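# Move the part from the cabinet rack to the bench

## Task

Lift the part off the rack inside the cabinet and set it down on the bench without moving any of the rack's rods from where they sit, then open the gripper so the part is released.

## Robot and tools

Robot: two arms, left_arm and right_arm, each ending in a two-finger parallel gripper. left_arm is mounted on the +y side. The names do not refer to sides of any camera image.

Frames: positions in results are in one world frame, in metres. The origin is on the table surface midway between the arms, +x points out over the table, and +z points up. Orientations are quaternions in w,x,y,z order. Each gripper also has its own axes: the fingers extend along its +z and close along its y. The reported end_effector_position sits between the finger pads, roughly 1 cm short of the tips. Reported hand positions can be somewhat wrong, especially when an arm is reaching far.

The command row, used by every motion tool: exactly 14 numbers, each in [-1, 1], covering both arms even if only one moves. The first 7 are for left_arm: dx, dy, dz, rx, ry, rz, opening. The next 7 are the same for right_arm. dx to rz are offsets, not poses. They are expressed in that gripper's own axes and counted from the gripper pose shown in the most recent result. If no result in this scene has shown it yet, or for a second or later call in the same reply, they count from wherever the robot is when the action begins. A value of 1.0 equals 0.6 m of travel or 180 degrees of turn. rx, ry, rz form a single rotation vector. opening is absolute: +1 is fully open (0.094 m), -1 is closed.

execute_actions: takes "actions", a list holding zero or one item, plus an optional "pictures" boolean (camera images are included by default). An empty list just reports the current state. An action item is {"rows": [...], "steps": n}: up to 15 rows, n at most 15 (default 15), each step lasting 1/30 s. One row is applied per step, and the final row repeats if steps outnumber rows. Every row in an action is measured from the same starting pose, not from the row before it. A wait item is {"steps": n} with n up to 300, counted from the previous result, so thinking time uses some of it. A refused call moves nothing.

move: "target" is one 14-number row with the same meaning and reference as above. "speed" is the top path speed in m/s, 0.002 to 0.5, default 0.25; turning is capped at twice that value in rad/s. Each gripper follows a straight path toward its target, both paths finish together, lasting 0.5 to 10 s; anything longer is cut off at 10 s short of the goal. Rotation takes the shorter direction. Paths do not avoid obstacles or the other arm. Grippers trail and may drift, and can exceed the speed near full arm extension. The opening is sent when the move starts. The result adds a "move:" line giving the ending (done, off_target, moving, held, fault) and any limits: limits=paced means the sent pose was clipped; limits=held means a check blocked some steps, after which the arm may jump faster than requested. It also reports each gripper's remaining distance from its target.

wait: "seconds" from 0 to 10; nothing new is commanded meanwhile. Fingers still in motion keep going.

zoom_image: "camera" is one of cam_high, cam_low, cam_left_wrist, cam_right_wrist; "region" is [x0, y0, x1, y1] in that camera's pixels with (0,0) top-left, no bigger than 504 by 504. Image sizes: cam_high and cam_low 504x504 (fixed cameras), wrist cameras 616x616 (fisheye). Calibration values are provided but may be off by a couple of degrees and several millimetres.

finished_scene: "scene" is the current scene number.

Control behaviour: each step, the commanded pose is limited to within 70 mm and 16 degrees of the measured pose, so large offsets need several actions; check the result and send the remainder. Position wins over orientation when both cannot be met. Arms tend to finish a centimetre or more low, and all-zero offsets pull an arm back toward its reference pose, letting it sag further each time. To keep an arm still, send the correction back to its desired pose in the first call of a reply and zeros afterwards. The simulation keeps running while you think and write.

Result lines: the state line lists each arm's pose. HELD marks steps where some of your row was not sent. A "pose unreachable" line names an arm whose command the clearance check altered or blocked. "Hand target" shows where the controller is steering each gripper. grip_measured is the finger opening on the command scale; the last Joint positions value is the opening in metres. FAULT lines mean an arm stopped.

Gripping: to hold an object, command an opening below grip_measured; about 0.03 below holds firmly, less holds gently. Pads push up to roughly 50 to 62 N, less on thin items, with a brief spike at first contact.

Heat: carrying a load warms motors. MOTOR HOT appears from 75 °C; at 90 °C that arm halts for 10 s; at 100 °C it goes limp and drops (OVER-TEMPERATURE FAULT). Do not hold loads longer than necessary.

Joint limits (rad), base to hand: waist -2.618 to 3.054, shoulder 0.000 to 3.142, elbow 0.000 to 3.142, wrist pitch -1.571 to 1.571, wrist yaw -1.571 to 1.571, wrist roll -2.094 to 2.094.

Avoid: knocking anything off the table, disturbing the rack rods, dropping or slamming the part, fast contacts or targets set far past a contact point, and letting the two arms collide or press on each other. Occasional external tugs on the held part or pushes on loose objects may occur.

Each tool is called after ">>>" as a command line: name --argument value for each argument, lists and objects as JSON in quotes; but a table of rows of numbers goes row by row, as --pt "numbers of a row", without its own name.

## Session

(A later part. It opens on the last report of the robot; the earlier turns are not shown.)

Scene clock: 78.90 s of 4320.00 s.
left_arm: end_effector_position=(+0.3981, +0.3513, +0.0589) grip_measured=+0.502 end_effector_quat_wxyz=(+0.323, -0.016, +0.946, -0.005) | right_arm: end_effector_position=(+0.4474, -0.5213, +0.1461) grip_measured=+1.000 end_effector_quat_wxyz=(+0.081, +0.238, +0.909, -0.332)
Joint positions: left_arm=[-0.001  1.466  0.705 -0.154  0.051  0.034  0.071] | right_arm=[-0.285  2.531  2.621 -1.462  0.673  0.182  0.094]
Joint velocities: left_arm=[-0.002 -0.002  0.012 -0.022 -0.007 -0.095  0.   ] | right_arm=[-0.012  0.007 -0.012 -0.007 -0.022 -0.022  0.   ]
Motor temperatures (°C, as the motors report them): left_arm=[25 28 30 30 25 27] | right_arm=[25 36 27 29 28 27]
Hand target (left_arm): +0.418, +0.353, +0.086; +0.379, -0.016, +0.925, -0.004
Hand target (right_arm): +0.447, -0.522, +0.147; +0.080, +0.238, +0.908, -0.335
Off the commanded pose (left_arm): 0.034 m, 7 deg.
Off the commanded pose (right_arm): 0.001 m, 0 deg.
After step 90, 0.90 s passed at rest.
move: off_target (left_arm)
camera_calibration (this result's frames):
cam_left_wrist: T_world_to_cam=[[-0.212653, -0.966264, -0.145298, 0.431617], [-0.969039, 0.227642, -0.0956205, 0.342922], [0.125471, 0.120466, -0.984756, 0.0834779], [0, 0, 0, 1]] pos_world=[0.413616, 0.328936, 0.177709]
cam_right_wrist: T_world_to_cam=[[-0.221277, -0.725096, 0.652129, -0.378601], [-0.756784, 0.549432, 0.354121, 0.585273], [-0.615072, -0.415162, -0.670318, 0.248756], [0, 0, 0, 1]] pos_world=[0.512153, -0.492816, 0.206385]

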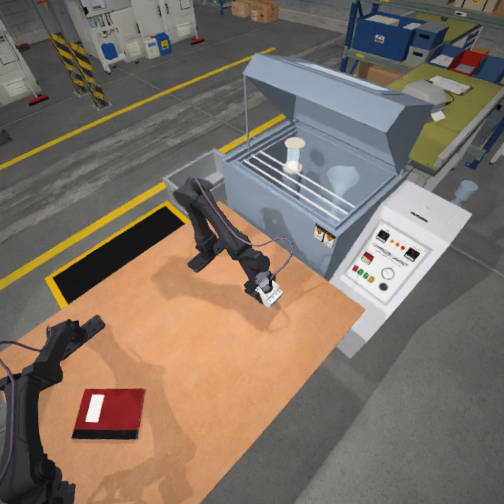

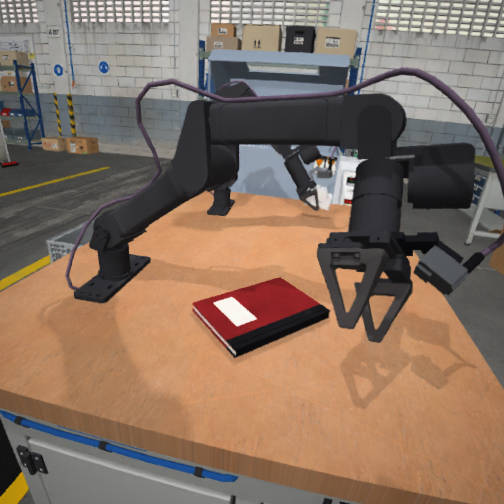

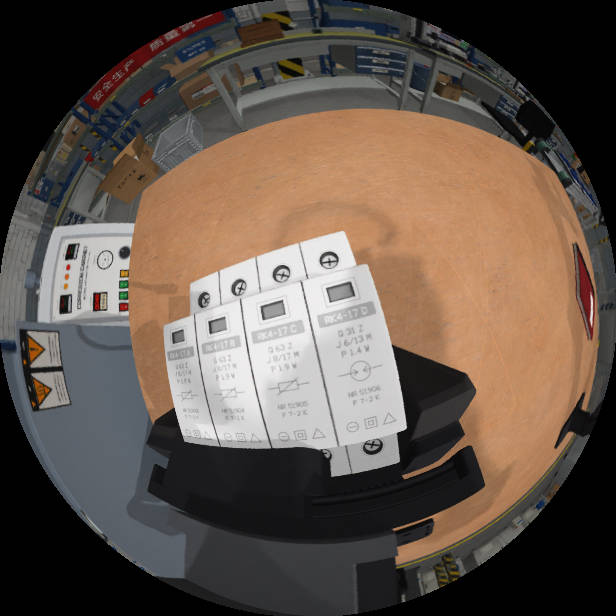

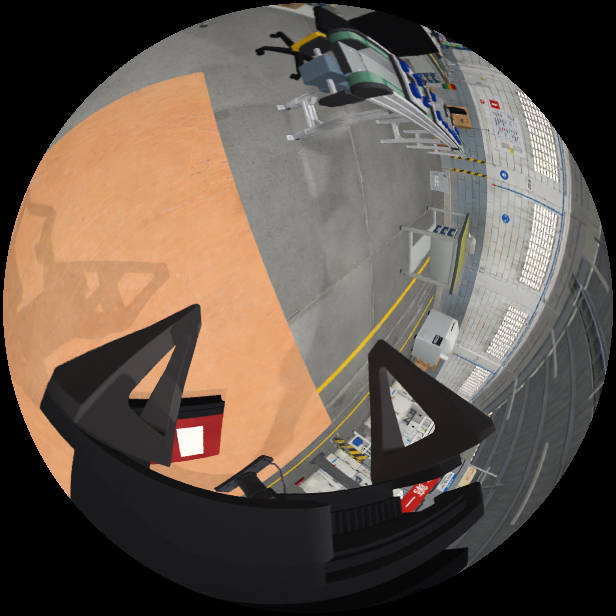

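>>> move --target '[0,0,0,0,0,0,0.3,0,0,0,0,0,0,1]' --speed 0.03

>>> move --target '[0,0,0,0,0,0,1,0,0,0,0,0,0,1]'

Scene clock: 83.53 s of 4320.00 s.
left_arm: end_effector_position=(+0.3855, +0.3502, +0.0483) grip_measured=+0.502 end_effector_quat_wxyz=(+0.297, -0.017, +0.955, -0.007) | right_arm: end_effector_position=(+0.4477, -0.5206, +0.1455) grip_measured=+1.000 end_effector_quat_wxyz=(+0.081, +0.238, +0.910, -0.329)
Joint positions: left_arm=[-0.001  1.466  0.693 -0.197  0.051  0.034  0.071] | right_arm=[-0.285  2.531  2.621 -1.462  0.667  0.182  0.094]
Joint velocities: left_arm=[-0.012 -0.002  0.002  0.037  0.022  0.066 -0.   ] | right_arm=[-0.002  0.022  0.002 -0.095  0.007 -0.007  0.   ]
Motor temperatures (°C, as the motors report them): left_arm=[25 28 30 31 25 27] | right_arm=[25 37 27 29 28 27]
Hand target (left_arm): +0.398, +0.351, +0.059; +0.323, -0.016, +0.946, -0.005
Hand target (right_arm): +0.447, -0.521, +0.146; +0.081, +0.238, +0.909, -0.332
Off the commanded pose (left_arm): 0.017 m, 3 deg.
Off the commanded pose (right_arm): 0.001 m, 0 deg.
After step 90, 0.93 s passed at rest.
move: off_target (left_arm)
camera_calibration (this result's frames):
cam_left_wrist: T_world_to_cam=[[-0.220211, -0.966903, -0.128863, 0.428713], [-0.972864, 0.227319, -0.0431503, 0.329017], [0.0710151, 0.115864, -0.990723, 0.0975949], [0, 0, 0, 1]] pos_world=[0.407565, 0.328425, 0.166132]
cam_right_wrist: T_world_to_cam=[[-0.221393, -0.72887, 0.647868, -0.37888], [-0.757912, 0.546654, 0.356004, 0.584116], [-0.613641, -0.41221, -0.673445, 0.250198], [0, 0, 0, 1]] pos_world=[0.512359, -0.49233, 0.206011]

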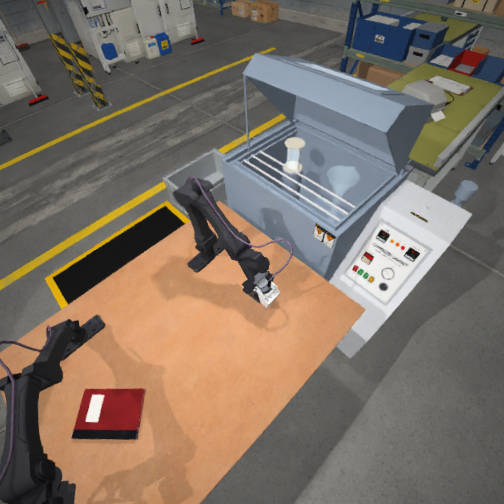

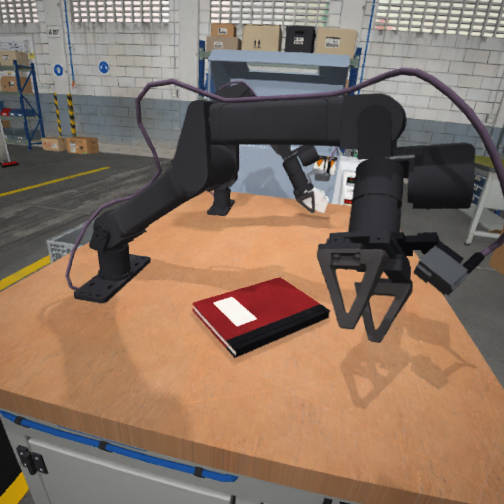

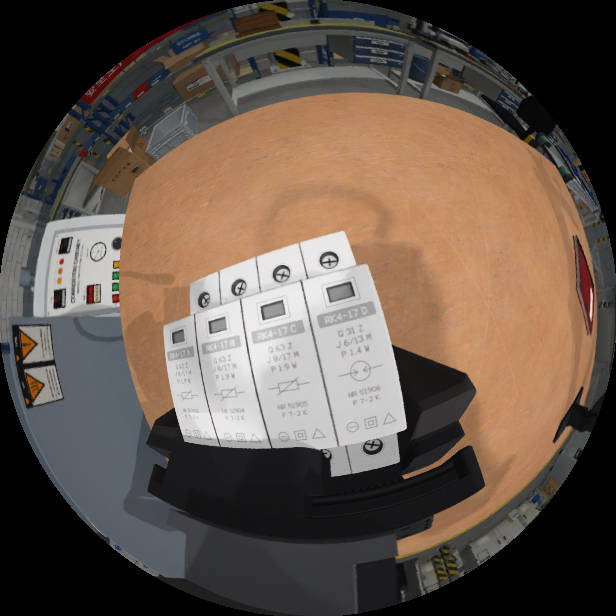

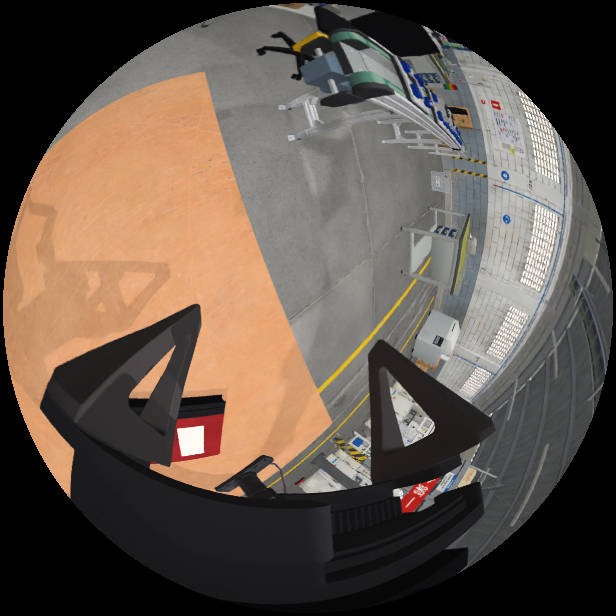

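Scene clock: 84.03 s of 4320.00 s.
left_arm: end_effector_position=(+0.3852, +0.3502, +0.0480) grip_measured=+1.000 end_effector_quat_wxyz=(+0.296, -0.017, +0.955, -0.007) | right_arm: end_effector_position=(+0.4480, -0.5199, +0.1449) grip_measured=+1.000 end_effector_quat_wxyz=(+0.081, +0.237, +0.911, -0.327)
Joint positions: left_arm=[-0.001  1.466  0.693 -0.198  0.051  0.034  0.094] | right_arm=[-0.285  2.531  2.621 -1.462  0.662  0.182  0.094]
Joint velocities: left_arm=[ 0.007 -0.022  0.002 -0.022 -0.007  0.022  0.   ] | right_arm=[ 0.017 -0.007 -0.002  0.037 -0.007 -0.037  0.   ]
Motor temperatures (°C, as the motors report them): left_arm=[25 28 30 31 25 27] | right_arm=[25 37 27 29 28 27]
Hand target (left_arm): +0.385, +0.350, +0.048; +0.297, -0.017, +0.955, -0.007
Hand target (right_arm): +0.448, -0.521, +0.145; +0.081, +0.238, +0.910, -0.329
Off the commanded pose (left_arm): 0.000 m, 0 deg.
Off the commanded pose (right_arm): 0.001 m, 0 deg.
move: done
camera_calibration (this result's frames):
cam_left_wrist: T_world_to_cam=[[-0.220357, -0.966916, -0.128518, 0.428641], [-0.972912, 0.227315, -0.0420628, 0.328705], [0.0698853, 0.115768, -0.990815, 0.0978498], [0, 0, 0, 1]] pos_world=[0.407417, 0.328412, 0.165865]
cam_right_wrist: T_world_to_cam=[[-0.221492, -0.732372, 0.643873, -0.379131], [-0.758964, 0.544051, 0.357746, 0.583037], [-0.612303, -0.409438, -0.676347, 0.251546], [0, 0, 0, 1]] pos_world=[0.512552, -0.491874, 0.205665]

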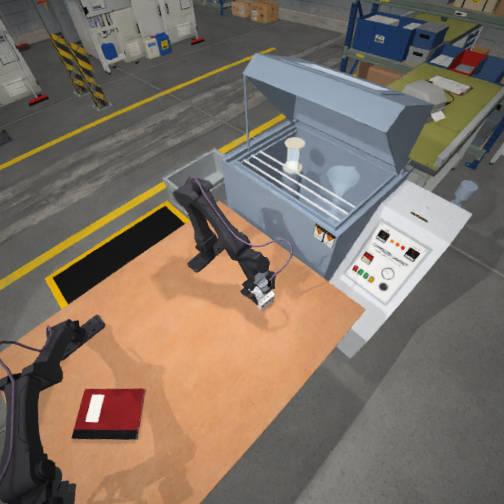

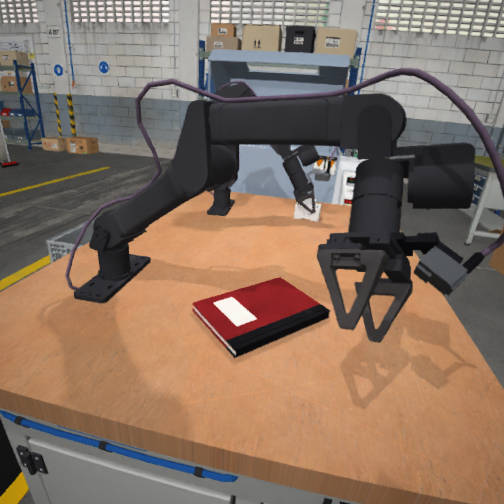

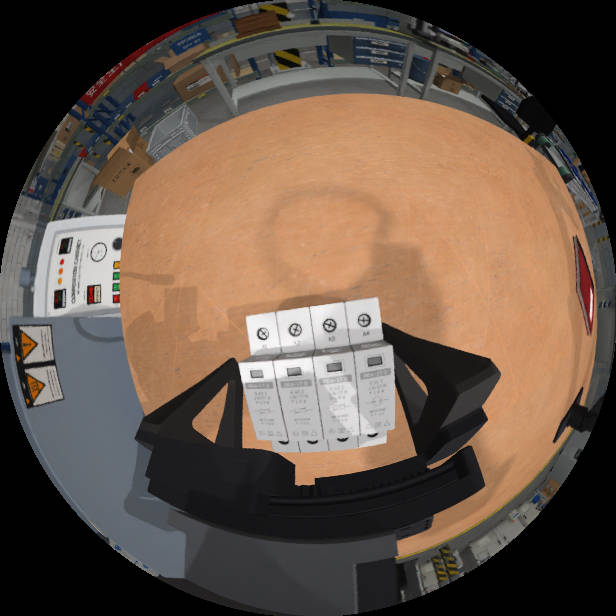

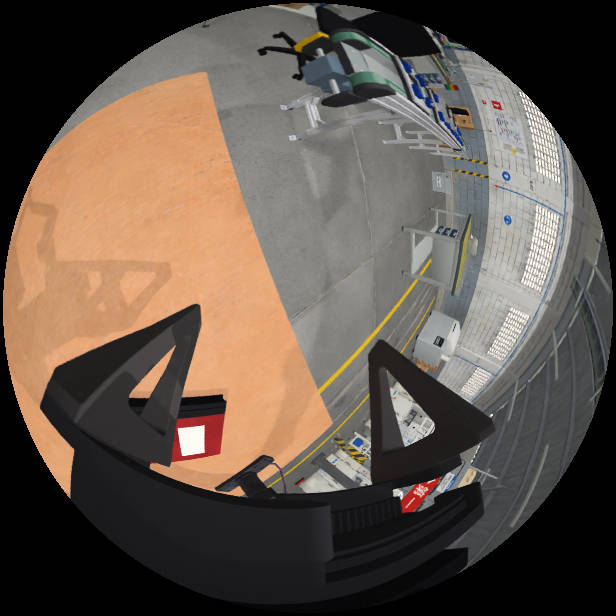

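>>> move --target '[-0.1,0,-0.2,0,0,0,1,0,0,0,0,0,0,1]'

>>> finished_scene --scene 1

Scene clock: 87.70 s of 4320.00 s.
left_arm: end_effector_position=(+0.3668, +0.3506, +0.1743) grip_measured=+1.000 end_effector_quat_wxyz=(+0.293, -0.018, +0.956, -0.006) | right_arm: end_effector_position=(+0.4483, -0.5192, +0.1443) grip_measured=+1.000 end_effector_quat_wxyz=(+0.081, +0.237, +0.912, -0.324)
Joint positions: left_arm=[ 0.005  1.265  1.063 -0.776  0.051  0.037  0.094] | right_arm=[-0.285  2.531  2.621 -1.462  0.657  0.182  0.094]
Joint velocities: left_arm=[ 0.002 -0.007 -0.037  0.022  0.022 -0.022  0.   ] | right_arm=[-0.007 -0.027 -0.002 -0.022 -0.037 -0.066  0.   ]
Motor temperatures (°C, as the motors report them): left_arm=[25 28 30 30 25 27] | right_arm=[25 37 27 29 28 27]
Hand target (left_arm): +0.366, +0.352, +0.181; +0.296, -0.017, +0.955, -0.007
Hand target (right_arm): +0.448, -0.520, +0.145; +0.081, +0.237, +0.911, -0.327
Off the commanded pose (left_arm): 0.007 m, 0 deg.
Off the commanded pose (right_arm): 0.001 m, 0 deg.
move: done
camera_calibration (this result's frames):
cam_left_wrist: T_world_to_cam=[[-0.218042, -0.967465, -0.128335, 0.440467], [-0.973872, 0.224246, -0.0358824, 0.316393], [0.0634937, 0.117158, -0.991081, 0.226136], [0, 0, 0, 1]] pos_world=[0.389808, 0.328693, 0.291999]
cam_right_wrist: T_world_to_cam=[[-0.221582, -0.735853, 0.63986, -0.379372], [-0.760015, 0.541438, 0.359474, 0.581958], [-0.610965, -0.40665, -0.679233, 0.252895], [0, 0, 0, 1]] pos_world=[0.512745, -0.491417, 0.205321]

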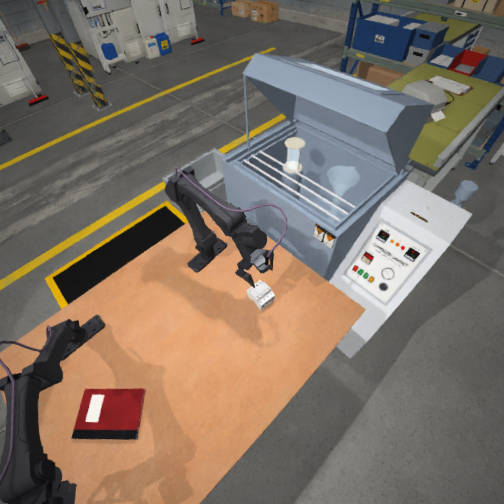

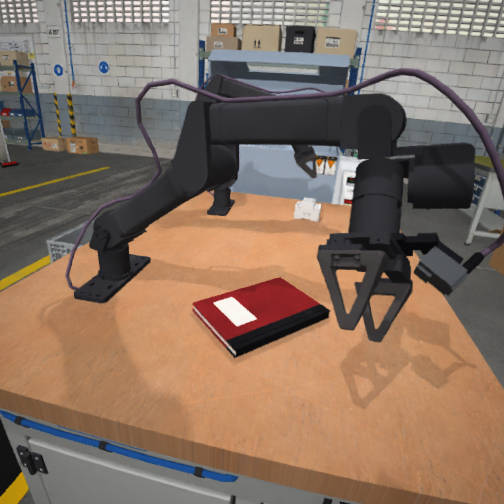

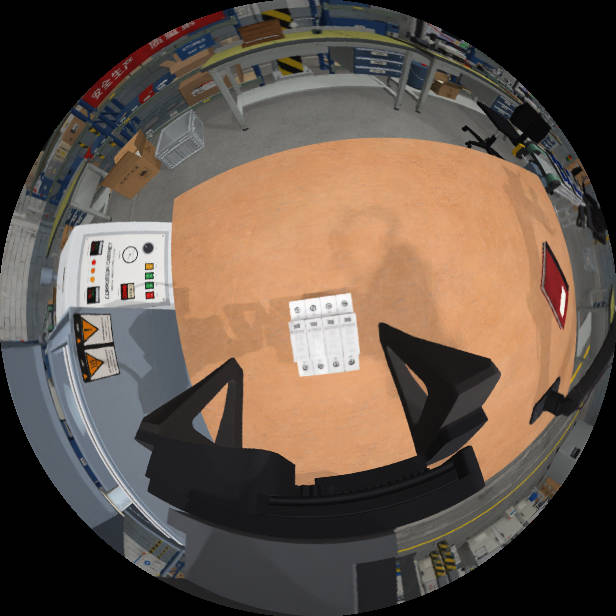

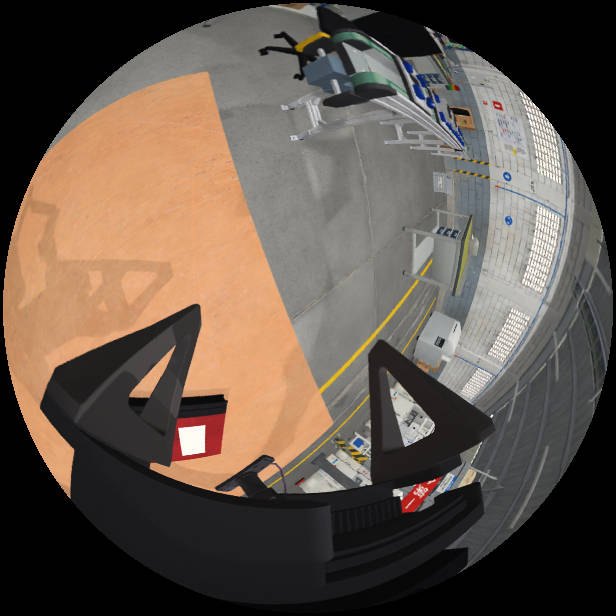

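The scene is finished: the task was done.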